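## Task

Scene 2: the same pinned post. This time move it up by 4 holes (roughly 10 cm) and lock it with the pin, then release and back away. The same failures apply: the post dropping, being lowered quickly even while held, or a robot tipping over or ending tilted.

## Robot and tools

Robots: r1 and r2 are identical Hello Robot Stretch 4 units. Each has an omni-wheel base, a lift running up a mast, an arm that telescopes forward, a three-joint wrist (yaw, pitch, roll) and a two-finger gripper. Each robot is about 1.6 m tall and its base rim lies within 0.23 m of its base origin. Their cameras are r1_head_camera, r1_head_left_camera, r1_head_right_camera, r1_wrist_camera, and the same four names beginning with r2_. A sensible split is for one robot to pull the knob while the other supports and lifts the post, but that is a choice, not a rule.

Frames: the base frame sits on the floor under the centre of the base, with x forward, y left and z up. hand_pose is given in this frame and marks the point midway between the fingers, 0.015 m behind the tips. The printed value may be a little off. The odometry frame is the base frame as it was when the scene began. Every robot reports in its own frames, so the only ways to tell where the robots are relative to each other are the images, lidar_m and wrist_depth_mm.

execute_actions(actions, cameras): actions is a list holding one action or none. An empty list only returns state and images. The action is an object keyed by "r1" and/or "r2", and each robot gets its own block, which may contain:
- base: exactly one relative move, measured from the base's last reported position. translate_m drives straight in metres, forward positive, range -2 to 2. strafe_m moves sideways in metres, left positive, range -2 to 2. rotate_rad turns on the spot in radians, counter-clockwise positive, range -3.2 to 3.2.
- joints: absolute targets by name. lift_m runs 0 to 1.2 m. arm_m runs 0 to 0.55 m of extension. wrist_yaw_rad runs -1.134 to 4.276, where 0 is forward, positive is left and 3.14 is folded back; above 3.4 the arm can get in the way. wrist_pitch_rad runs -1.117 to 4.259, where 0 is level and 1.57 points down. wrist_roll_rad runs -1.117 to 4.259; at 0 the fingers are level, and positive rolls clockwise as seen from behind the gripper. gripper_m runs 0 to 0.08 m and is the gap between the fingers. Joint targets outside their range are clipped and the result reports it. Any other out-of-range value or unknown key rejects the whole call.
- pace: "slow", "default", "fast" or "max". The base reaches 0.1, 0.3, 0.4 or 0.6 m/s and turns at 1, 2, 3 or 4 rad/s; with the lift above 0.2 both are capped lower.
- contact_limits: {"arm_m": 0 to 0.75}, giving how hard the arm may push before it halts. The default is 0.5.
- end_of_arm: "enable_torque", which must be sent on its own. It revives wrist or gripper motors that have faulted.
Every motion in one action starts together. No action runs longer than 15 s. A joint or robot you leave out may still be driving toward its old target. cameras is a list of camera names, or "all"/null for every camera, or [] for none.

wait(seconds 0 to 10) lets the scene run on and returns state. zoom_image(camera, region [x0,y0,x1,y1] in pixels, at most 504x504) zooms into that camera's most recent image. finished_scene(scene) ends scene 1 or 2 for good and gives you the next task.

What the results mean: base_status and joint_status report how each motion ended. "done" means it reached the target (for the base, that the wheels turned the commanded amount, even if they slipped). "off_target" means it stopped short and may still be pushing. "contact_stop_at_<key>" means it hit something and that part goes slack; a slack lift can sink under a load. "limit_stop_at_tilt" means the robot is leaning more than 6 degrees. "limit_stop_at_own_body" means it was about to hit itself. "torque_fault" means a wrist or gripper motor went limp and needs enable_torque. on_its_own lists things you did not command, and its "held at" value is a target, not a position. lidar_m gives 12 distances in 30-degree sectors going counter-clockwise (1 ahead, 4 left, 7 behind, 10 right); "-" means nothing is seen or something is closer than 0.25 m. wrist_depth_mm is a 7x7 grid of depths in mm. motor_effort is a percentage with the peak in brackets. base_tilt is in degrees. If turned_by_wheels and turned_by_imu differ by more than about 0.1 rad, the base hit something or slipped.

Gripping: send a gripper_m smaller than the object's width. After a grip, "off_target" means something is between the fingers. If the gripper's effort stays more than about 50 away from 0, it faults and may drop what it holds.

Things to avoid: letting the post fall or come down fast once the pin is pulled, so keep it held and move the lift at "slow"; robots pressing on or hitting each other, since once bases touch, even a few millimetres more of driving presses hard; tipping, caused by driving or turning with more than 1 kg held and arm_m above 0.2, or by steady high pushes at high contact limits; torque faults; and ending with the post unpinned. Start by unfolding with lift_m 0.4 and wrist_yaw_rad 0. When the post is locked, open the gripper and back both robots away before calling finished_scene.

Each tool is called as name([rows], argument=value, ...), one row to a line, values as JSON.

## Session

execute_actions(actions=[])

Scene clock: 0.00 s.
r1.base_odometry: x=+0.000 y=+0.000 heading=+0.000 (m, m, rad; r1's odometry frame)
r1.turned_by_wheels: +0.000 (rad since the last result)
r1.turned_by_imu: +0.000 (rad since the last result)
r1.base_tilt: forward=-0.4 right=+0.0 (deg)
r1.lidar_m: 0.88 0.83 0.86 1.13 2.66 2.83 4.15 3.90 1.79 1.24 1.16 1.18
r1.base_status: not commanded
r1.joint_positions: lift_m=+0.216 arm_m=+0.003 wrist_yaw_rad=+3.243 wrist_pitch_rad=+0.016 wrist_roll_rad=-0.008 gripper_m=+0.040
r1.joint_status: not commanded
r1.motor_effort: lift_m=+19 arm_m=-1 wrist_yaw_rad=+0 wrist_pitch_rad=-7 wrist_roll_rad=-1 gripper_m=+1 wheel_0=+0 wheel_1=+0 wheel_2=+0 (%)
r1.hand_pose: x=-0.0467 y=+0.0654 z=+0.3910 quat_wxyz=(-0.051, -0.008, -0.005, +0.999) (m; r1's base frame)
r1.wrist_depth_mm: - - 131 - - - - / - - 131 - - - - / - 109 133 - - - - / 140 136 190 - - - - / 206 - - - - - - / 206 1255 136 1229 146 1336 1336 / - - - 931 - - 931
r2.base_odometry: x=+0.000 y=+0.000 heading=+0.000 (m, m, rad; r2's odometry frame)
r2.turned_by_wheels: +0.000 (rad since the last result)
r2.turned_by_imu: +0.000 (rad since the last result)
r2.base_tilt: forward=-0.2 right=-0.2 (deg)
r2.lidar_m: 1.14 0.96 0.96 1.12 1.33 1.33 1.55 2.79 6.85 3.95 3.40 1.96
r2.base_status: not commanded
r2.joint_positions: lift_m=+0.292 arm_m=-0.003 wrist_yaw_rad=+3.076 wrist_pitch_rad=+0.003 wrist_roll_rad=-0.019 gripper_m=+0.040
r2.joint_status: not commanded
r2.motor_effort: lift_m=+21 arm_m=+0 wrist_yaw_rad=-1 wrist_pitch_rad=-6 wrist_roll_rad=+1 gripper_m=+0 wheel_0=+0 wheel_1=+0 wheel_2=+0 (%)
r2.hand_pose: x=-0.0381 y=+0.1011 z=+0.4695 quat_wxyz=(+0.033, -0.002, -0.009, +0.999) (m; r2's base frame)
r2.wrist_depth_mm: - 144 - 1808 1464 1281 1118 / - 135 - 1863 1499 1281 1118 / - 129 203 1808 1499 1255 1138 / 111 143 263 1808 1537 1281 1138 / - - - 1808 1537 1281 1138 / 1808 1921 1863 1661 1430 1255 1138 / 1205 1308 - 1182 148 - 1098
pictures: r1_head_camera, r1_head_left_camera, r1_head_right_camera, r1_wrist_camera, r2_head_camera, r2_head_left_camera, r2_head_right_camera, r2_wrist_camera
camera_calibration (this result's frames):
r1_wrist_camera: T_world_to_cam=[[-0.100637, 0.994398, 0.0323332, -0.0850383], [0.0599351, 0.0384984, -0.99746, 0.436192], [-0.993116, -0.0984434, -0.0634737, 0.131339], [0, 0, 0, 1]] pos_world=[0.0957335, 0.0806986, 0.44617]
r2_wrist_camera: T_world_to_cam=[[0.044706, 0.998991, -0.00428128, -0.0840766], [-0.00305333, -0.00414891, -0.999987, 0.525566], [-0.998996, 0.0447185, 0.00286477, 0.103684], [0, 0, 0, 1]] pos_world=[0.108943, 0.0815357, 0.524902]
Images, in order (width x height): r1_head_camera 420x560, r1_head_left_camera 420x672, r1_head_right_camera 420x672, r1_wrist_camera 616x392, r2_head_camera 420x560, r2_head_left_camera 420x672, r2_head_right_camera 420x672, r2_wrist_camera 616x392.

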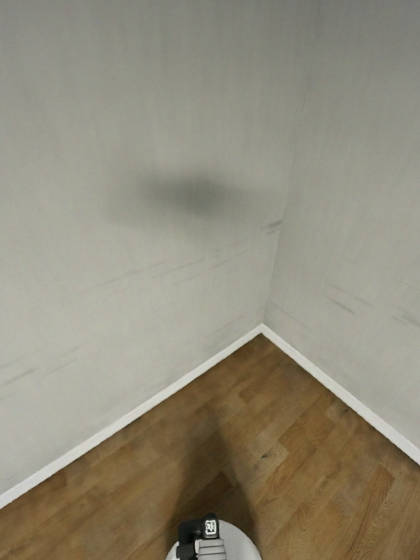

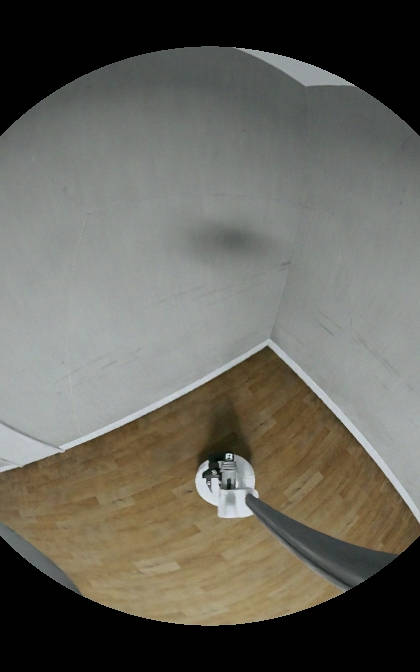

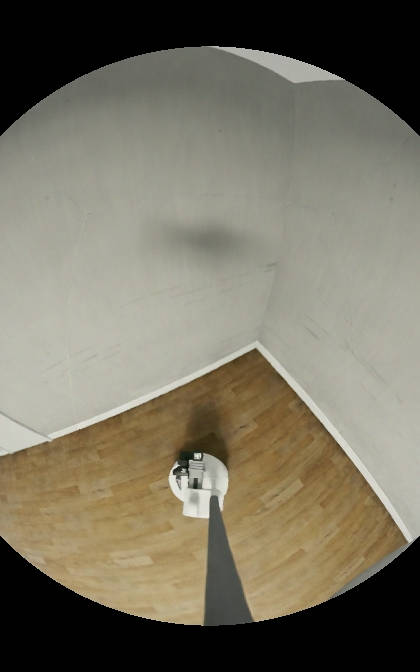

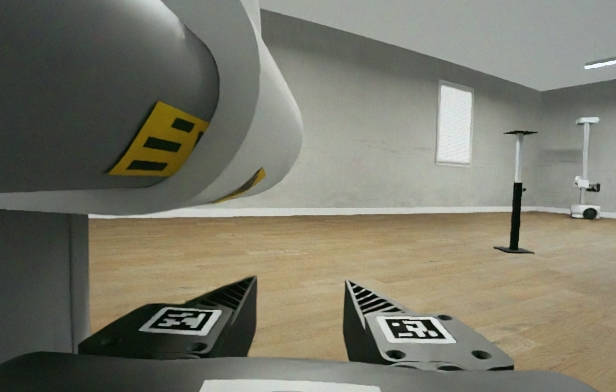

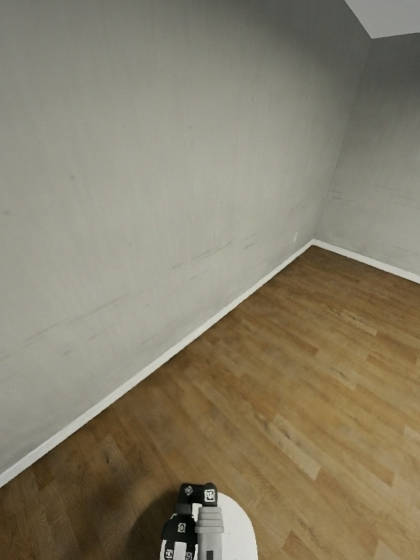

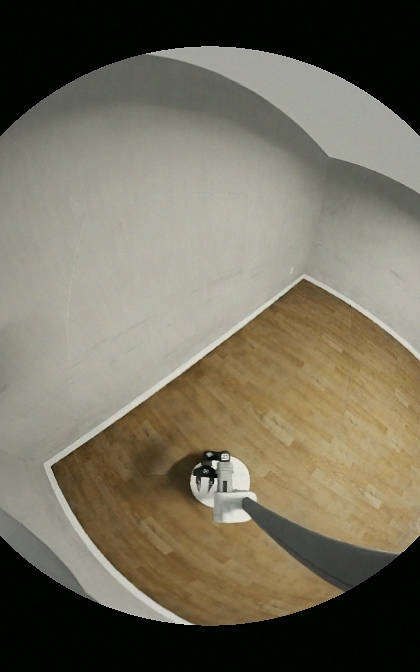

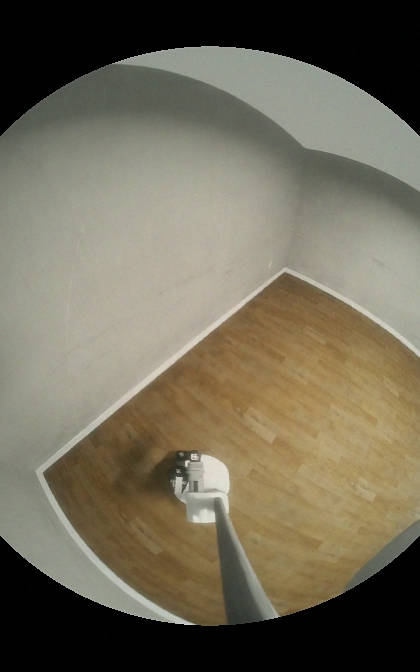

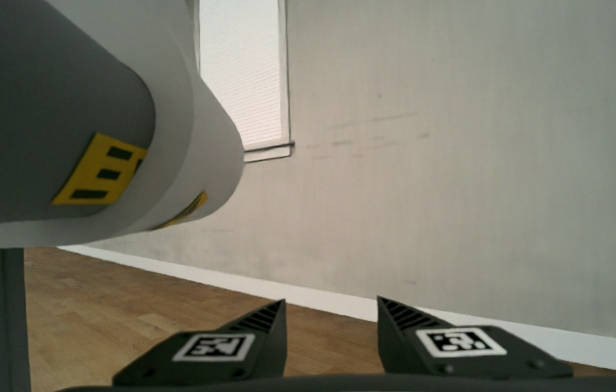

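execute_actions([
  {"r1": {"base": {"rotate_rad": 2.72}, "joints": {"lift_m": 0.4, "wrist_yaw_rad": 0}, "pace": "max"}, "r2": {"base": {"rotate_rad": -2.2}, "joints": {"lift_m": 0.4, "wrist_yaw_rad": 0}, "pace": "max"}},
], cameras=["r1_head_camera", "r2_head_camera"])

Scene clock: 10.00 s.
r1.base_odometry: x=+0.000 y=+0.000 heading=+2.720 (m, m, rad; r1's odometry frame)
r1.turned_by_wheels: +2.720 (rad since the last result)
r1.turned_by_imu: +2.696 (rad since the last result)
r1.base_tilt: forward=-0.5 right=+0.1 (deg)
r1.lidar_m: 2.81 4.04 3.91 1.62 1.21 1.16 1.16 0.86 0.83 0.87 1.23 3.72
r1.base_status: done
r1.joint_positions: lift_m=+0.400 arm_m=+0.003 wrist_yaw_rad=+0.000 wrist_pitch_rad=+0.016 wrist_roll_rad=-0.008 gripper_m=+0.040
r1.joint_status: all done
r1.motor_effort: lift_m=+22(26) arm_m=-1(0) wrist_yaw_rad=-2(6) wrist_pitch_rad=-7(7) wrist_roll_rad=+0(0) gripper_m=+1(1) wheel_0=+0(13) wheel_1=+0(8) wheel_2=+0(12) (%)
r1.hand_pose: x=+0.3864 y=-0.0873 z=+0.5745 quat_wxyz=(+1.000, -0.004, +0.008, +0.000) (m; r1's base frame)
r1.wrist_depth_mm: - - - - - - - / - - - - - - - / - - - - - - - / - - - - - - - / - - - - - - - / 1537 1708 136 1756 146 1756 1808 / - - - 1281 - - 1336
r2.base_odometry: x=+0.000 y=+0.000 heading=-2.200 (m, m, rad; r2's odometry frame)
r2.turned_by_wheels: -2.200 (rad since the last result)
r2.turned_by_imu: -2.164 (rad since the last result)
r2.base_tilt: forward=-0.2 right=-0.3 (deg)
r2.lidar_m: 4.20 4.13 3.41 2.28 1.19 0.96 0.96 1.08 1.33 1.33 1.50 2.29
r2.base_status: done
r2.joint_positions: lift_m=+0.400 arm_m=-0.002 wrist_yaw_rad=+0.000 wrist_pitch_rad=+0.003 wrist_roll_rad=-0.019 gripper_m=+0.040
r2.joint_status: all done
r2.motor_effort: lift_m=+25(29) arm_m=+0(1) wrist_yaw_rad=-2(8) wrist_pitch_rad=-6(7) wrist_roll_rad=+2(1) gripper_m=-1(1) wheel_0=+0(10) wheel_1=+0(10) wheel_2=+0(11) (%)
r2.hand_pose: x=+0.3811 y=-0.0873 z=+0.5773 quat_wxyz=(+1.000, -0.010, +0.002, +0.000) (m; r2's base frame)
r2.wrist_depth_mm: - - - - - - - / - - - - - - - / - - - - - - - / - - - - - - - / - - - - - - - / - - - - - 1983 1921 / 1464 1537 - 1366 149 - 1366
pictures: r1_head_camera, r2_head_camera
Images, in order (width x height): r1_head_camera 420x560, r2_head_camera 420x560.

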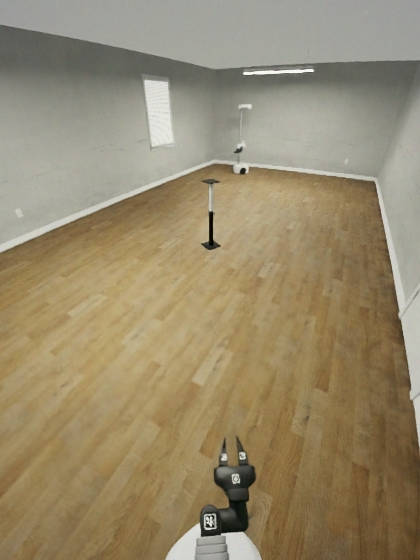

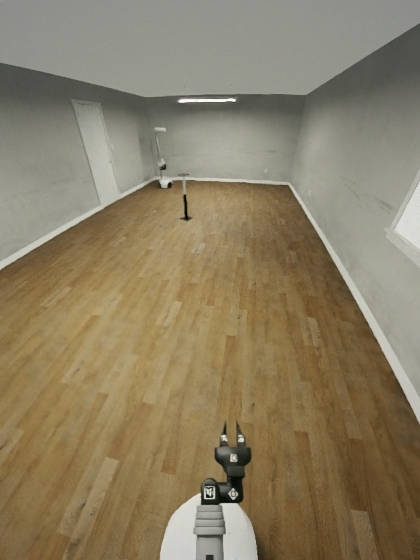

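zoom_image(camera="r1_head_camera", region=[165, 165, 255, 260])

zoom_image(camera="r2_head_camera", region=[145, 160, 225, 235])

Region (165, 165, 255, 260) of r1_head_camera's 420x560 image, scaled by 5.305, with more detail than that image has; it fills the left 477 columns of this view, and the rest is white.

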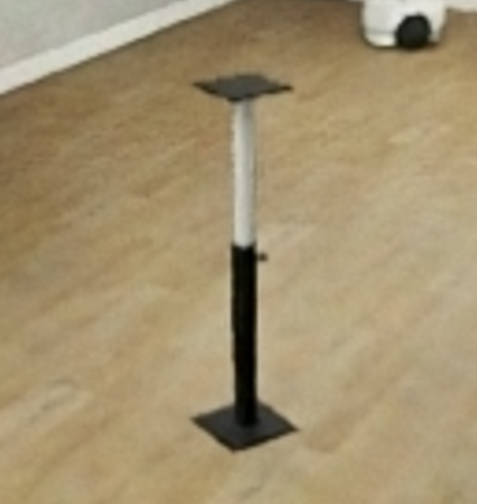

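Region (145, 160, 225, 235) of r2_head_camera's 420x560 image, scaled by 6.300, with more detail than that image has; it fills the top 472 rows of this view, and the rest is white.

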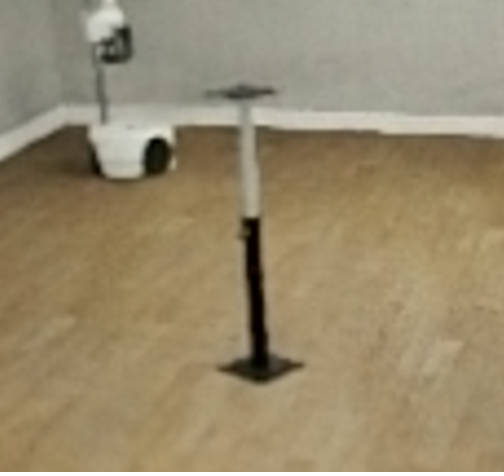

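execute_actions([
  {"r1": {"base": {"rotate_rad": -0.326}, "joints": {"gripper_m": 0.08}, "pace": "max"}, "r2": {"base": {"rotate_rad": 0.327}, "joints": {"lift_m": 0.25, "gripper_m": 0.06}, "pace": "max"}},
], cameras=[])

execute_actions([
  {"r1": {"base": {"translate_m": 2.0}, "pace": "max"}, "r2": {"base": {"translate_m": 2.0}, "pace": "max"}},
], cameras=[])

execute_actions([
  {"r1": {"base": {"rotate_rad": 0.82}, "joints": {"lift_m": 0.525}, "pace": "max"}, "r2": {"base": {"translate_m": 1.76}, "pace": "max"}},
], cameras=["r1_head_camera", "r1_wrist_camera"])

execute_actions([
  {"r2": {"base": {"rotate_rad": -1.03}, "joints": {"lift_m": 0.285}, "pace": "max"}},
], cameras=["r1_head_camera", "r1_wrist_camera", "r2_head_camera", "r2_wrist_camera"])

Scene clock: 41.30 s.
r1.base_odometry: x=+0.000 y=+0.000 heading=+2.394 (m, m, rad; r1's odometry frame)
r1.turned_by_wheels: -0.326 (rad since the last result)
r1.turned_by_imu: -0.324 (rad since the last result)
r1.base_tilt: forward=-0.4 right=+0.0 (deg)
r1.lidar_m: 2.80 2.86 3.92 2.48 1.39 1.15 1.17 0.98 0.82 0.84 0.96 1.56
r1.base_status: done
r1.joint_positions: lift_m=+0.400 arm_m=+0.003 wrist_yaw_rad=+0.000 wrist_pitch_rad=+0.016 wrist_roll_rad=-0.008 gripper_m=+0.080
r1.joint_status: all done
r1.motor_effort: lift_m=+22(22) arm_m=-1(1) wrist_yaw_rad=+1(0) wrist_pitch_rad=-8(6) wrist_roll_rad=-1(1) gripper_m=+1(4) wheel_0=+0(4) wheel_1=+1(7) wheel_2=-1(8) (%)
r1.hand_pose: x=+0.3864 y=-0.0874 z=+0.5745 quat_wxyz=(+1.000, -0.004, +0.008, +0.000) (m; r1's base frame)
r1.wrist_depth_mm: - - - - - - 1618 / - - - - - - 1661 / - - - - - - 1618 / - - - - - - 1618 / - - - - - - 1576 / 1708 131 1464 1708 1499 1863 1537 / - - 1281 1336 146 - -
r2.base_odometry: x=+0.000 y=+0.000 heading=-1.873 (m, m, rad; r2's odometry frame)
r2.turned_by_wheels: +0.327 (rad since the last result)
r2.turned_by_imu: +0.320 (rad since the last result)
r2.base_tilt: forward=-0.1 right=-0.3 (deg)
r2.lidar_m: 4.23 3.55 3.39 1.43 1.00 0.96 1.00 1.35 1.31 1.37 1.81 4.85
r2.base_status: done
r2.joint_positions: lift_m=+0.250 arm_m=-0.002 wrist_yaw_rad=+0.000 wrist_pitch_rad=+0.003 wrist_roll_rad=-0.019 gripper_m=+0.060
r2.joint_status: all done
r2.motor_effort: lift_m=+17(21) arm_m=+0(0) wrist_yaw_rad=-2(3) wrist_pitch_rad=-6(7) wrist_roll_rad=+1(1) gripper_m=+0(1) wheel_0=+0(6) wheel_1=+0(8) wheel_2=+1(8) (%)
r2.hand_pose: x=+0.3811 y=-0.0874 z=+0.4279 quat_wxyz=(+1.000, -0.010, +0.002, +0.000) (m; r2's base frame)
r2.wrist_depth_mm: - - - - - - - / - - - - - - - / - - - - - - - / - - - - - - - / - - - - - - - / 1661 1661 1661 1576 1618 1499 1464 / 1160 1182 116 1138 1060 - -
pictures: none
No camera images: the call's "cameras" was empty. Leave "cameras" out to get every camera's image.

Scene clock: 46.57 s.
r1.base_odometry: x=-1.467 y=+1.360 heading=+2.394 (m, m, rad; r1's odometry frame)
r1.turned_by_wheels: +0.000 (rad since the last result)
r1.turned_by_imu: -0.006 (rad since the last result)
r1.base_tilt: forward=-0.4 right=+0.0 (deg)
r1.lidar_m: 2.74 0.99 0.99 3.44 3.70 3.11 2.82 1.55 1.26 1.26 1.45 2.45
r1.base_status: done
r1.joint_positions: lift_m=+0.400 arm_m=+0.003 wrist_yaw_rad=+0.000 wrist_pitch_rad=+0.016 wrist_roll_rad=-0.008 gripper_m=+0.080
r1.joint_status: not commanded
r1.motor_effort: lift_m=+21(22) arm_m=-1(1) wrist_yaw_rad=+1(0) wrist_pitch_rad=-7(7) wrist_roll_rad=-1(2) gripper_m=+3(1) wheel_0=-2(3) wheel_1=-1(8) wheel_2=+0(14) (%)
r1.hand_pose: x=+0.3864 y=-0.0874 z=+0.5746 quat_wxyz=(+1.000, -0.004, +0.008, +0.000) (m; r1's base frame)
r1.wrist_depth_mm: - - - - - - - / - - - - - - - / - - - - - - - / - - - - - - - / - - - - - - - / 1708 132 1499 1708 1499 1863 1756 / - - 1255 1366 146 - -
r2.base_odometry: x=-0.595 y=-1.910 heading=-1.873 (m, m, rad; r2's odometry frame)
r2.turned_by_wheels: +0.000 (rad since the last result)
r2.turned_by_imu: -0.003 (rad since the last result)
r2.base_tilt: forward=-0.2 right=-0.3 (deg)
r2.lidar_m: 2.79 2.54 2.43 2.50 2.83 2.70 2.81 2.39 2.25 2.34 3.17 2.21
r2.base_status: done
r2.joint_positions: lift_m=+0.250 arm_m=-0.002 wrist_yaw_rad=+0.000 wrist_pitch_rad=+0.003 wrist_roll_rad=-0.019 gripper_m=+0.060
r2.joint_status: not commanded
r2.motor_effort: lift_m=+19(19) arm_m=+0(1) wrist_yaw_rad=-2(2) wrist_pitch_rad=-6(6) wrist_roll_rad=+1(2) gripper_m=+2(1) wheel_0=-2(6) wheel_1=-1(8) wheel_2=+0(14) (%)
r2.hand_pose: x=+0.3811 y=-0.0874 z=+0.4278 quat_wxyz=(+1.000, -0.010, +0.002, +0.000) (m; r2's base frame)
r2.wrist_depth_mm: - - - - - - - / - - - - - - - / - - - - - - - / - - - - - - - / - - - - - - - / 1708 1661 1661 1618 1576 1499 1464 / 1160 1182 116 1138 1042 - -
pictures: none
No camera images: the call's "cameras" was empty. Leave "cameras" out to get every camera's image.

Scene clock: 51.13 s.
r1.base_odometry: x=-1.467 y=+1.360 heading=-3.070 (m, m, rad; r1's odometry frame)
r1.turned_by_wheels: +0.820 (rad since the last result)
r1.turned_by_imu: +0.812 (rad since the last result)
r1.base_tilt: forward=-0.5 right=+0.0 (deg)
r1.lidar_m: 0.98 3.44 3.59 3.25 3.10 1.87 1.31 1.26 1.32 1.84 1.01 1.04
r1.base_status: done
r1.joint_positions: lift_m=+0.525 arm_m=+0.003 wrist_yaw_rad=+0.000 wrist_pitch_rad=+0.016 wrist_roll_rad=-0.008 gripper_m=+0.080
r1.joint_status: all done
r1.motor_effort: lift_m=+23(25) arm_m=-1(1) wrist_yaw_rad=-1(0) wrist_pitch_rad=-6(6) wrist_roll_rad=+0(1) gripper_m=+1(2) wheel_0=-1(9) wheel_1=-1(9) wheel_2=+0(9) (%)
r1.hand_pose: x=+0.3864 y=-0.0874 z=+0.6995 quat_wxyz=(+1.000, -0.004, +0.008, +0.000) (m; r1's base frame)
r1.wrist_depth_mm: - - - - - - - / - - - - - - - / - - - - - - - / - - - - - - - / - - - - - - - / - 131 1708 - 1756 - - / - - 1499 1576 147 - -
r2.base_odometry: x=-1.118 y=-3.590 heading=-1.873 (m, m, rad; r2's odometry frame)
r2.turned_by_wheels: +0.000 (rad since the last result)
r2.turned_by_imu: -0.003 (rad since the last result)
r2.base_tilt: forward=-0.1 right=-0.3 (deg)
r2.lidar_m: 1.20 1.69 1.61 1.67 2.23 4.23 - 3.29 3.12 3.21 0.86 1.04
r2.base_status: done
r2.joint_positions: lift_m=+0.250 arm_m=-0.002 wrist_yaw_rad=+0.000 wrist_pitch_rad=+0.003 wrist_roll_rad=-0.019 gripper_m=+0.060
r2.joint_status: not commanded
r2.motor_effort: lift_m=+19(19) arm_m=-1(1) wrist_yaw_rad=-2(2) wrist_pitch_rad=-6(6) wrist_roll_rad=+1(1) gripper_m=+1(2) wheel_0=+0(10) wheel_1=+1(8) wheel_2=+1(15) (%)
r2.hand_pose: x=+0.3811 y=-0.0874 z=+0.4277 quat_wxyz=(+1.000, -0.010, +0.002, +0.000) (m; r2's base frame)
r2.wrist_depth_mm: 1430 1708 - - - - - / 1397 1708 - - 1098 946 - / 1397 1708 - - - - - / 1430 1708 - - - - - / 1430 1708 - - - - - / 1397 1618 1618 1618 960 1025 1430 / 1160 1138 116 1138 946 - -
pictures: r1_head_camera, r1_wrist_camera
camera_calibration (this result's frames):
r1_wrist_camera: T_world_to_cam=[[-0.000291, -0.999477, 0.0323334, -0.112446], [-0.0635024, -0.0322497, -0.99746, 0.765338], [0.997982, -0.00234351, -0.0634598, -0.195028], [0, 0, 0, 1]] pos_world=[0.243202, -0.088162, 0.754654]
Images, in order (width x height): r1_head_camera 420x560, r1_wrist_camera 616x392.

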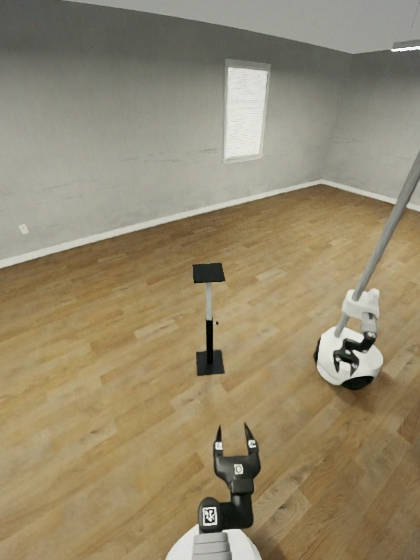

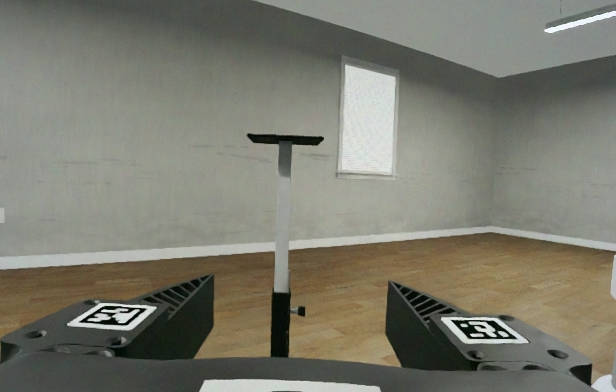

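Scene clock: 52.47 s.
r1.base_odometry: x=-1.467 y=+1.360 heading=-3.070 (m, m, rad; r1's odometry frame)
r1.turned_by_wheels: +0.000 (rad since the last result)
r1.turned_by_imu: +0.000 (rad since the last result)
r1.base_tilt: forward=-0.3 right=+0.0 (deg)
r1.lidar_m: 0.98 3.43 3.58 3.22 3.12 1.88 1.30 1.26 1.34 1.86 1.18 1.19
r1.base_status: not commanded
r1.joint_positions: lift_m=+0.525 arm_m=+0.003 wrist_yaw_rad=+0.000 wrist_pitch_rad=+0.016 wrist_roll_rad=-0.008 gripper_m=+0.080
r1.joint_status: not commanded
r1.motor_effort: lift_m=+23(23) arm_m=-1(1) wrist_yaw_rad=-2(1) wrist_pitch_rad=-7(7) wrist_roll_rad=-1(2) gripper_m=+1(2) wheel_0=-1(1) wheel_1=-1(0) wheel_2=+0(0) (%)
r1.hand_pose: x=+0.3864 y=-0.0874 z=+0.6995 quat_wxyz=(+1.000, -0.004, +0.008, +0.000) (m; r1's base frame)
r1.wrist_depth_mm: - - - - - - - / - - - - - - - / - - - - - - - / - - - - - - - / - - - - - - - / - 131 1708 - 1756 - 866 / - - 1464 1537 147 - -
r2.base_odometry: x=-1.119 y=-3.590 heading=-2.903 (m, m, rad; r2's odometry frame)
r2.turned_by_wheels: -1.030 (rad since the last result)
r2.turned_by_imu: -1.013 (rad since the last result)
r2.base_tilt: forward=-0.1 right=-0.3 (deg)
r2.lidar_m: 0.88 1.07 1.22 1.69 1.60 1.69 2.32 4.23 4.41 3.25 3.12 3.27
r2.base_status: done
r2.joint_positions: lift_m=+0.285 arm_m=-0.002 wrist_yaw_rad=+0.000 wrist_pitch_rad=+0.003 wrist_roll_rad=-0.019 gripper_m=+0.060
r2.joint_status: all done
r2.motor_effort: lift_m=+25(27) arm_m=+0(1) wrist_yaw_rad=+0(3) wrist_pitch_rad=-5(7) wrist_roll_rad=+1(1) gripper_m=+1(2) wheel_0=-1(8) wheel_1=-1(10) wheel_2=+0(10) (%)
r2.hand_pose: x=+0.3811 y=-0.0875 z=+0.4623 quat_wxyz=(+1.000, -0.010, +0.001, +0.000) (m; r2's base frame)
r2.wrist_depth_mm: - - - 768 - - - / - - - - - - - / - - - - - - - / - - - - - - - / - - - - - - - / 1808 1808 1756 1708 1661 1618 1537 / 1255 1255 116 1182 1118 - -
pictures: r1_head_camera, r1_wrist_camera, r2_head_camera, r2_wrist_camera
camera_calibration (this result's frames):
r1_wrist_camera: T_world_to_cam=[[-0.000291011, -0.999477, 0.0323332, -0.112445], [-0.0635023, -0.0322495, -0.99746, 0.765338], [0.997982, -0.0023435, -0.0634597, -0.195028], [0, 0, 0, 1]] pos_world=[0.243202, -0.088162, 0.754654]
r2_wrist_camera: T_world_to_cam=[[0.0205237, -0.99978, -0.00427926, -0.080037], [0.00284748, 0.0043386, -0.999987, 0.517284], [0.999785, 0.0205113, 0.00293589, -0.232934], [0, 0, 0, 1]] pos_world=[0.233054, -0.0774859, 0.517618]
Images, in order (width x height): r1_head_camera 420x560, r1_wrist_camera 616x392, r2_head_camera 420x560, r2_wrist_camera 616x392.

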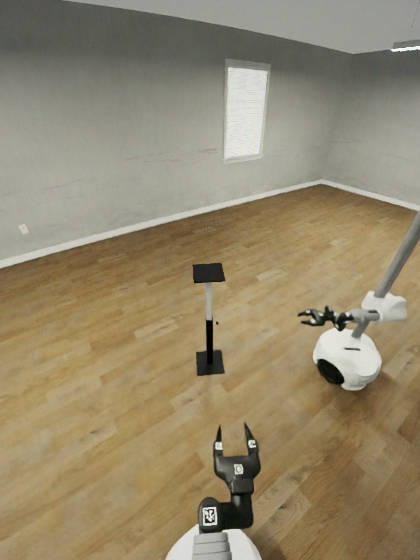

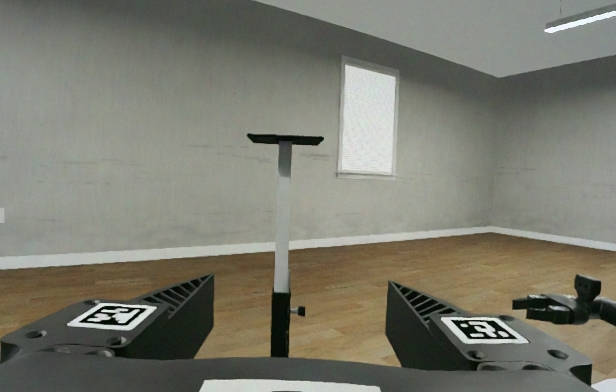

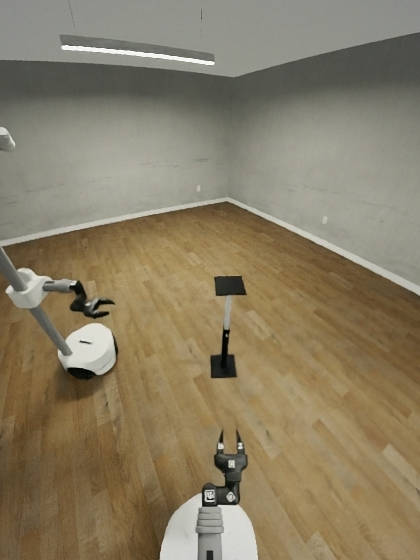

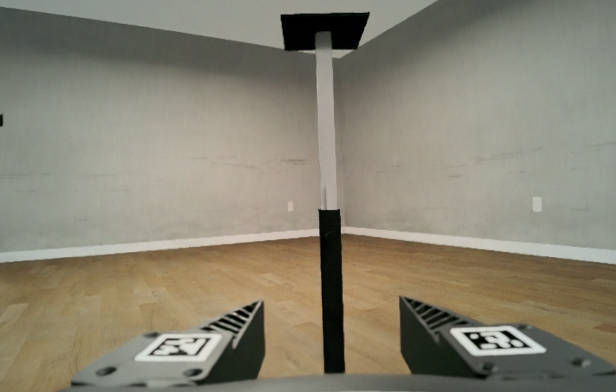

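zoom_image(camera="r1_head_camera", region=[140, 250, 290, 480])

zoom_image(camera="r2_head_camera", region=[150, 260, 300, 480])

zoom_image(camera="r2_wrist_camera", region=[230, 0, 430, 300])

zoom_image(camera="r1_wrist_camera", region=[200, 110, 400, 370])

Region (140, 250, 290, 480) of r1_head_camera's 420x560 image, scaled by 2.191, with more detail than that image has; it fills the left 329 columns of this view, and the rest is white.

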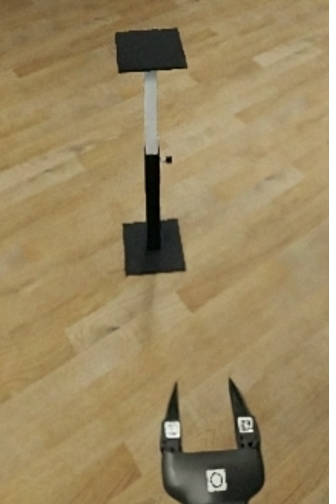

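Region (150, 260, 300, 480) of r2_head_camera's 420x560 image, scaled by 2.291, with more detail than that image has; it fills the left 344 columns of this view, and the rest is white.

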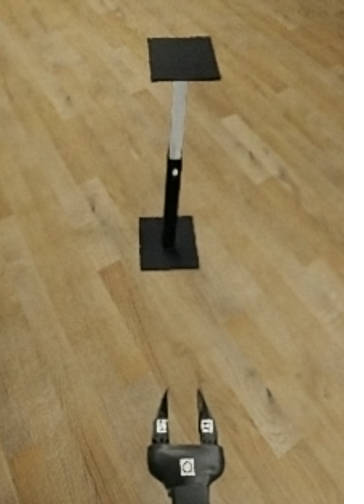

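Region (230, 0, 430, 300) of r2_wrist_camera's 616x392 image, scaled by 1.680.

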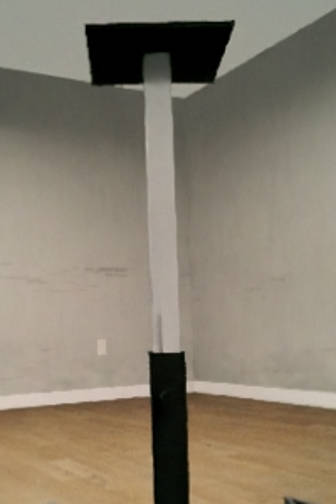

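Region (200, 110, 400, 370) of r1_wrist_camera's 616x392 image, scaled by 1.938; it fills the left 388 columns of this view, and the rest is white.

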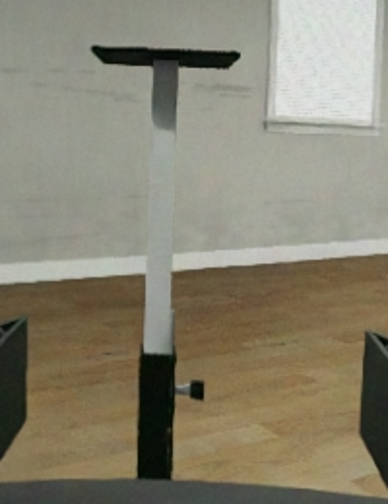

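execute_actions([
  {"r1": {"base": {"strafe_m": 0.045}, "pace": "fast"}, "r2": {"base": {"strafe_m": -0.025}, "pace": "fast"}},
], cameras=[])

execute_actions([
  {"r1": {"base": {"translate_m": 0.5}, "pace": "fast"}, "r2": {"base": {"translate_m": 0.32}, "joints": {"arm_m": 0.08}, "pace": "fast"}},
], cameras=["r1_head_camera", "r1_wrist_camera", "r2_head_camera", "r2_wrist_camera"])

Scene clock: 74.50 s.
r1.base_odometry: x=-1.464 y=+1.315 heading=-3.070 (m, m, rad; r1's odometry frame)
r1.turned_by_wheels: +0.000 (rad since the last result)
r1.turned_by_imu: -0.001 (rad since the last result)
r1.base_tilt: forward=-0.5 right=+0.0 (deg)
r1.lidar_m: 0.99 3.41 3.57 3.19 3.07 1.90 1.30 1.28 1.36 1.85 1.22 1.26
r1.base_status: done
r1.joint_positions: lift_m=+0.525 arm_m=+0.003 wrist_yaw_rad=+0.000 wrist_pitch_rad=+0.016 wrist_roll_rad=-0.008 gripper_m=+0.080
r1.joint_status: not commanded
r1.motor_effort: lift_m=+22(23) arm_m=-1(1) wrist_yaw_rad=-1(1) wrist_pitch_rad=-6(6) wrist_roll_rad=+1(0) gripper_m=+2(3) wheel_0=+0(15) wheel_1=-2(11) wheel_2=-1(2) (%)
r1.hand_pose: x=+0.3864 y=-0.0874 z=+0.6995 quat_wxyz=(+1.000, -0.004, +0.008, +0.000) (m; r1's base frame)
r1.wrist_depth_mm: - - - - - - - / - - - - - - - / - - - - - - - / - - - - - - - / - - - - - - - / - 132 1708 1921 1756 - 1397 / - - 1537 1537 146 - -
r2.base_odometry: x=-1.124 y=-3.566 heading=-2.903 (m, m, rad; r2's odometry frame)
r2.turned_by_wheels: +0.000 (rad since the last result)
r2.turned_by_imu: -0.001 (rad since the last result)
r2.base_tilt: forward=-0.1 right=-0.3 (deg)
r2.lidar_m: 0.87 1.12 1.26 1.71 1.61 1.71 2.38 4.23 4.40 3.22 3.09 3.22
r2.base_status: done
r2.joint_positions: lift_m=+0.285 arm_m=-0.002 wrist_yaw_rad=+0.000 wrist_pitch_rad=+0.003 wrist_roll_rad=-0.019 gripper_m=+0.060
r2.joint_status: not commanded
r2.motor_effort: lift_m=+26(26) arm_m=+0(0) wrist_yaw_rad=+0(1) wrist_pitch_rad=-6(5) wrist_roll_rad=+1(1) gripper_m=+0(1) wheel_0=-2(13) wheel_1=+2(8) wheel_2=+1(0) (%)
r2.hand_pose: x=+0.3811 y=-0.0874 z=+0.4623 quat_wxyz=(+1.000, -0.010, +0.001, +0.000) (m; r2's base frame)
r2.wrist_depth_mm: - - - 759 - - - / - - - - - - - / - - - - - - - / - - - - - - - / - - - - - - - / 1808 1756 1756 1708 1661 1618 1537 / 1255 1255 116 1205 1118 - -
pictures: none
No camera images: the call's "cameras" was empty. Leave "cameras" out to get every camera's image.

Scene clock: 77.10 s.
r1.base_odometry: x=-1.962 y=+1.279 heading=-3.070 (m, m, rad; r1's odometry frame)
r1.turned_by_wheels: +0.000 (rad since the last result)
r1.turned_by_imu: -0.002 (rad since the last result)
r1.base_tilt: forward=-0.4 right=+0.0 (deg)
r1.lidar_m: 0.49 2.97 3.09 3.46 3.32 2.53 1.78 1.71 1.82 2.47 0.66 0.50
r1.base_status: done
r1.joint_positions: lift_m=+0.525 arm_m=+0.003 wrist_yaw_rad=+0.000 wrist_pitch_rad=+0.016 wrist_roll_rad=-0.008 gripper_m=+0.080
r1.joint_status: not commanded
r1.motor_effort: lift_m=+23(23) arm_m=-1(1) wrist_yaw_rad=+0(0) wrist_pitch_rad=-8(7) wrist_roll_rad=-1(1) gripper_m=+3(3) wheel_0=+0(6) wheel_1=+0(8) wheel_2=+1(12) (%)
r1.hand_pose: x=+0.3864 y=-0.0874 z=+0.6995 quat_wxyz=(+1.000, -0.004, +0.008, +0.000) (m; r1's base frame)
r1.wrist_depth_mm: - - - - - - - / - - - 310 - - - / - - - - - - - / - - - - - - - / - - - - - - - / - 131 1708 1921 1756 - - / - - 1499 1499 146 - -
r2.base_odometry: x=-1.435 y=-3.641 heading=-2.903 (m, m, rad; r2's odometry frame)
r2.turned_by_wheels: +0.000 (rad since the last result)
r2.turned_by_imu: -0.001 (rad since the last result)
r2.base_tilt: forward=-0.1 right=-0.3 (deg)
r2.lidar_m: 0.56 0.60 0.84 1.87 1.78 1.87 2.59 4.51 4.20 3.05 2.91 3.06
r2.base_status: done
r2.joint_positions: lift_m=+0.285 arm_m=+0.079 wrist_yaw_rad=+0.000 wrist_pitch_rad=+0.003 wrist_roll_rad=-0.019 gripper_m=+0.060
r2.joint_status: all done
r2.motor_effort: lift_m=+25(25) arm_m=+8(8) wrist_yaw_rad=-2(0) wrist_pitch_rad=-6(6) wrist_roll_rad=+1(1) gripper_m=+3(1) wheel_0=-1(2) wheel_1=+0(6) wheel_2=+0(11) (%)
r2.hand_pose: x=+0.4621 y=-0.0874 z=+0.4623 quat_wxyz=(+1.000, -0.010, +0.001, +0.000) (m; r2's base frame)
r2.wrist_depth_mm: 389 - - - - - - / - - - - - - - / - - - - - - - / - - - - - - - / - - - - - - - / 1808 1756 1756 1464 1661 1618 1537 / 1255 1255 116 1078 1118 - -
pictures: r1_head_camera, r1_wrist_camera, r2_head_camera, r2_wrist_camera
camera_calibration (this result's frames):
r1_wrist_camera: T_world_to_cam=[[-0.000433398, -0.999477, 0.0323334, -0.112421], [-0.0635069, -0.0322406, -0.99746, 0.765339], [0.997981, -0.00248569, -0.0634597, -0.195028], [0, 0, 0, 1]] pos_world=[0.24319, -0.0881719, 0.754654]
r2_wrist_camera: T_world_to_cam=[[0.0208063, -0.999774, -0.00427961, -0.0817703], [0.00283047, 0.00433942, -0.999987, 0.517057], [0.99978, 0.0207939, 0.00292012, -0.313937], [0, 0, 0, 1]] pos_world=[0.314106, -0.0774676, 0.517617]
Images, in order (width x height): r1_head_camera 420x560, r1_wrist_camera 616x392, r2_head_camera 420x560, r2_wrist_camera 616x392.

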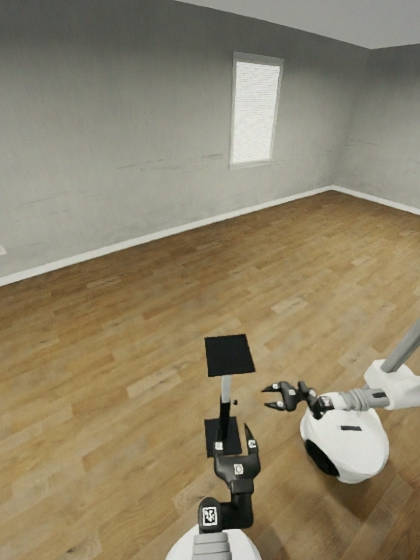

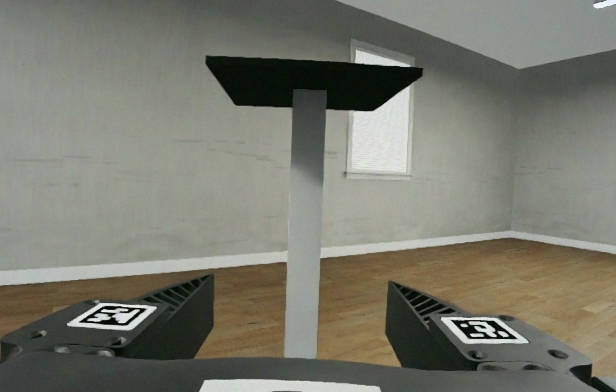

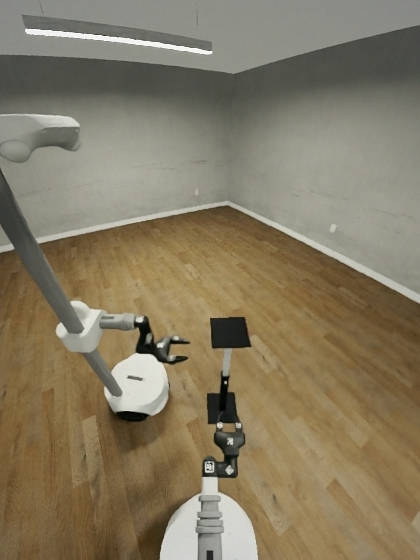

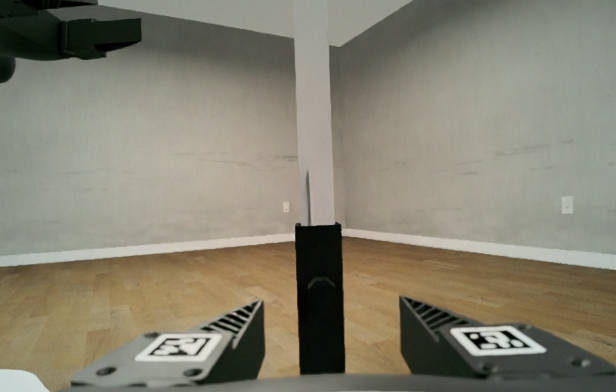

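zoom_image(camera="r2_wrist_camera", region=[240, 150, 420, 340])

Region (240, 150, 420, 340) of r2_wrist_camera's 616x392 image, scaled by 2.653; it fills the left 477 columns of this view, and the rest is white.

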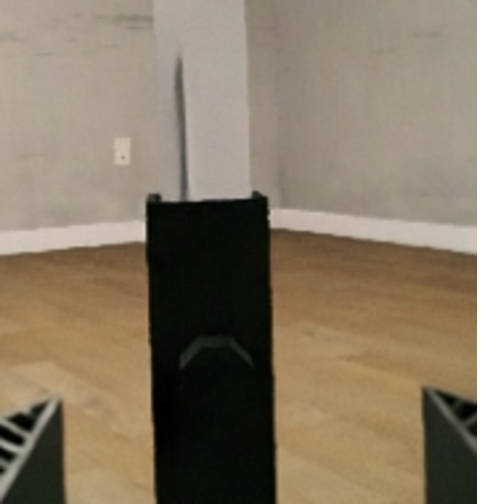

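execute_actions([
  {"r1": {"base": {"strafe_m": -0.014}, "joints": {"wrist_yaw_rad": 0.054, "arm_m": 0.11}, "contact_limits": {"arm_m": 0.15}}, "r2": {"base": {"strafe_m": 0.003}, "joints": {"arm_m": 0.2, "lift_m": 0.265}, "contact_limits": {"arm_m": 0.15}}},
], cameras=["r1_wrist_camera", "r2_wrist_camera"])

zoom_image(camera="r2_wrist_camera", region=[240, 180, 430, 392])

Scene clock: 104.90 s.
r1.base_odometry: x=-1.963 y=+1.293 heading=-3.070 (m, m, rad; r1's odometry frame)
r1.turned_by_wheels: +0.000 (rad since the last result)
r1.turned_by_imu: -0.001 (rad since the last result)
r1.base_tilt: forward=-0.5 right=-0.1 (deg)
r1.lidar_m: 0.48 2.99 3.12 3.46 3.33 2.52 1.78 1.71 1.80 2.46 0.66 0.53
r1.base_status: done
r1.joint_positions: lift_m=+0.525 arm_m=+0.109 wrist_yaw_rad=+0.054 wrist_pitch_rad=+0.016 wrist_roll_rad=-0.008 gripper_m=+0.080
r1.joint_status: all done
r1.motor_effort: lift_m=+23(22) arm_m=+6(6) wrist_yaw_rad=-1(3) wrist_pitch_rad=-7(7) wrist_roll_rad=+0(0) gripper_m=+1(4) wheel_0=+0(8) wheel_1=-1(8) wheel_2=+0(2) (%)
r1.contact_limits: arm_m 0.15
r1.hand_pose: x=+0.4968 y=-0.0758 z=+0.6995 quat_wxyz=(+1.000, -0.004, +0.008, +0.027) (m; r1's base frame)
r1.wrist_depth_mm: - - 203 192 194 - - / - - - 220 306 - - / - - - 222 - - - / - - - 224 - - - / - - - 225 - - - / - 132 1708 227 1808 - - / - - 1537 229 146 - -
r2.base_odometry: x=-1.435 y=-3.644 heading=-2.903 (m, m, rad; r2's odometry frame)
r2.turned_by_wheels: +0.000 (rad since the last result)
r2.turned_by_imu: -0.001 (rad since the last result)
r2.base_tilt: forward=-0.1 right=-0.3 (deg)
r2.lidar_m: 0.52 0.65 0.73 1.87 1.77 1.87 2.58 4.50 4.18 3.06 2.93 0.59
r2.base_status: done
r2.joint_positions: lift_m=+0.265 arm_m=+0.198 wrist_yaw_rad=+0.000 wrist_pitch_rad=+0.003 wrist_roll_rad=-0.019 gripper_m=+0.060
r2.joint_status: all done
r2.motor_effort: lift_m=+16(25) arm_m=+8(9) wrist_yaw_rad=-2(1) wrist_pitch_rad=-6(6) wrist_roll_rad=+1(0) gripper_m=+2(2) wheel_0=-1(6) wheel_1=-1(6) wheel_2=+0(0) (%)
r2.contact_limits: arm_m 0.15
r2.hand_pose: x=+0.5821 y=-0.0874 z=+0.4430 quat_wxyz=(+1.000, -0.010, +0.002, +0.000) (m; r2's base frame)
r2.wrist_depth_mm: - - - 213 - - - / - - - 213 - - - / - - - 213 - - - / - - - 212 - - - / - - - 204 - - - / 1708 1708 1708 204 1430 1537 1537 / 1182 1182 116 204 204 - -
pictures: r1_wrist_camera, r2_wrist_camera
camera_calibration (this result's frames):
r1_wrist_camera: T_world_to_cam=[[0.0534813, -0.998045, 0.0323334, -0.12746], [-0.0616754, -0.0356194, -0.99746, 0.77156], [0.996662, 0.0513513, -0.0634598, -0.300476], [0, 0, 0, 1]] pos_world=[0.353876, -0.084298, 0.754654]
r2_wrist_camera: T_world_to_cam=[[0.0208172, -0.999774, -0.00428014, -0.0843522], [0.00280662, 0.00433949, -0.999987, 0.497486], [0.999779, 0.0208049, 0.00289632, -0.433797], [0, 0, 0, 1]] pos_world=[0.434061, -0.0774669, 0.498374]
Images, in order (width x height): r1_wrist_camera 616x392, r2_wrist_camera 616x392.

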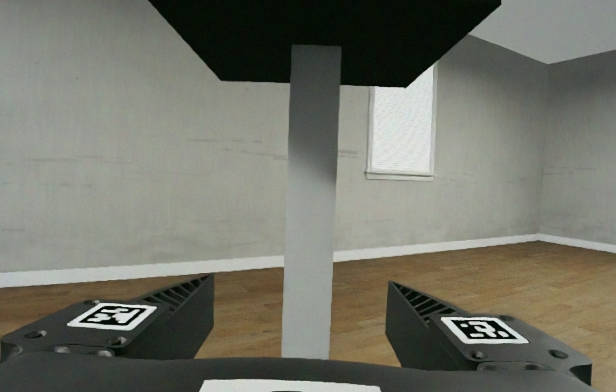

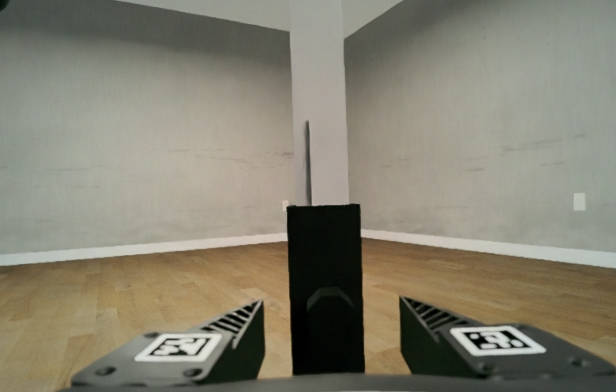

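Region (240, 180, 430, 392) of r2_wrist_camera's 616x392 image, scaled by 2.377; it fills the left 452 columns of this view, and the rest is white.

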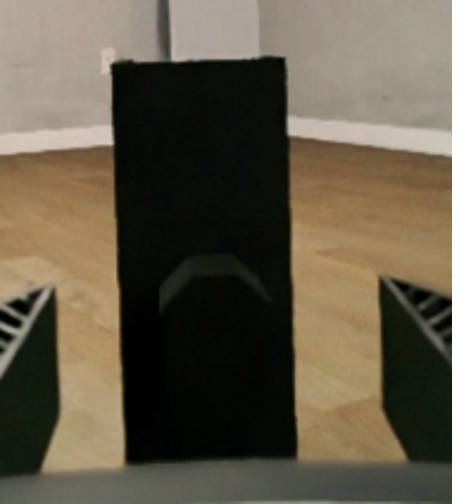

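execute_actions([
  {"r1": {"joints": {"arm_m": 0.21}, "contact_limits": {"arm_m": 0.15}}, "r2": {"joints": {"arm_m": 0.231, "gripper_m": 0.045}, "contact_limits": {"arm_m": 0.1}}},
], cameras=["r1_wrist_camera", "r2_wrist_camera"])

zoom_image(camera="r2_wrist_camera", region=[240, 180, 430, 392])

Scene clock: 115.07 s.
r1.base_odometry: x=-1.963 y=+1.293 heading=-3.070 (m, m, rad; r1's odometry frame)
r1.turned_by_wheels: +0.000 (rad since the last result)
r1.turned_by_imu: -0.001 (rad since the last result)
r1.base_tilt: forward=-0.4 right=-0.1 (deg)
r1.lidar_m: 0.50 3.00 3.08 3.45 3.33 2.51 1.79 1.71 1.82 2.46 0.67 0.53
r1.base_status: not commanded
r1.joint_positions: lift_m=+0.525 arm_m=+0.209 wrist_yaw_rad=+0.054 wrist_pitch_rad=+0.016 wrist_roll_rad=-0.008 gripper_m=+0.080
r1.joint_status: all done
r1.motor_effort: lift_m=+23(23) arm_m=+6(5) wrist_yaw_rad=+0(2) wrist_pitch_rad=-7(7) wrist_roll_rad=+0(1) gripper_m=+1(3) wheel_0=+0(0) wheel_1=-1(1) wheel_2=+0(0) (%)
r1.contact_limits: arm_m 0.15
r1.hand_pose: x=+0.5969 y=-0.0758 z=+0.6995 quat_wxyz=(+1.000, -0.004, +0.008, +0.027) (m; r1's base frame)
r1.wrist_depth_mm: - - - 120 196 - - / - - - 121 - - - / - - - 122 - - - / - - - 123 - - - / - - - 124 - - - / - 131 155 125 1756 - - / - - 1464 126 146 - -
r2.base_odometry: x=-1.435 y=-3.644 heading=-2.903 (m, m, rad; r2's odometry frame)
r2.turned_by_wheels: +0.000 (rad since the last result)
r2.turned_by_imu: -0.001 (rad since the last result)
r2.base_tilt: forward=-0.1 right=-0.3 (deg)
r2.lidar_m: 0.52 0.67 0.79 1.88 1.78 1.85 2.58 4.48 4.17 3.07 2.93 0.61
r2.base_status: not commanded
r2.joint_positions: lift_m=+0.265 arm_m=+0.229 wrist_yaw_rad=+0.000 wrist_pitch_rad=+0.003 wrist_roll_rad=-0.019 gripper_m=+0.045
r2.joint_status: all done
r2.motor_effort: lift_m=+15(16) arm_m=+9(9) wrist_yaw_rad=-1(1) wrist_pitch_rad=-6(6) wrist_roll_rad=+1(1) gripper_m=-3(5) wheel_0=-1(1) wheel_1=-1(1) wheel_2=+0(0) (%)
r2.contact_limits: arm_m 0.1
r2.hand_pose: x=+0.6131 y=-0.0874 z=+0.4430 quat_wxyz=(+1.000, -0.010, +0.002, +0.000) (m; r2's base frame)
r2.wrist_depth_mm: - - - 181 - - - / - - - 182 - - - / - - - 181 - - - / - - - 182 - - - / - - - 173 - - - / 1708 1708 1661 173 173 1499 1499 / 1138 1205 104 137 137 - -
pictures: r1_wrist_camera, r2_wrist_camera
camera_calibration (this result's frames):
r1_wrist_camera: T_world_to_cam=[[0.0534759, -0.998046, 0.0323334, -0.132807], [-0.0616756, -0.0356191, -0.99746, 0.777729], [0.996663, 0.0513459, -0.0634598, -0.400169], [0, 0, 0, 1]] pos_world=[0.453902, -0.0842984, 0.754654]
r2_wrist_camera: T_world_to_cam=[[0.0207456, -0.999776, -0.0042802, -0.0849687], [0.0028072, 0.00433935, -0.999987, 0.497398], [0.999781, 0.0207333, 0.00289659, -0.464784], [0, 0, 0, 1]] pos_world=[0.465049, -0.0774715, 0.498374]
Images, in order (width x height): r1_wrist_camera 616x392, r2_wrist_camera 616x392.

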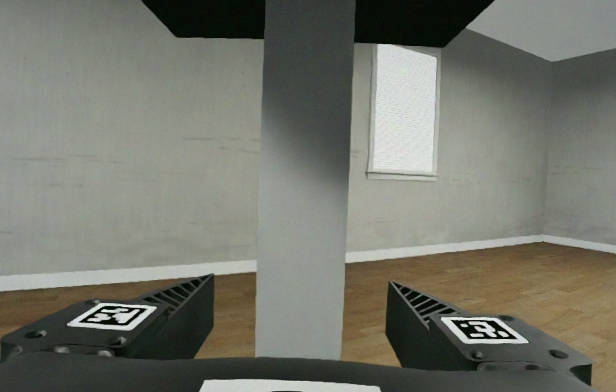

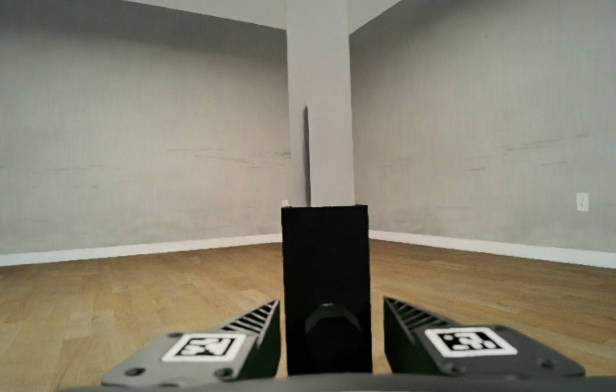

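Region (240, 180, 430, 392) of r2_wrist_camera's 616x392 image, scaled by 2.377; it fills the left 452 columns of this view, and the rest is white.

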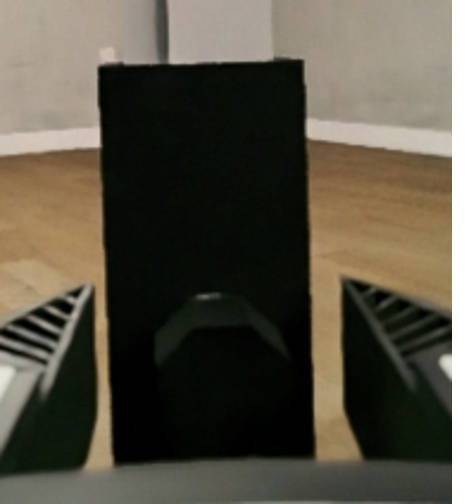

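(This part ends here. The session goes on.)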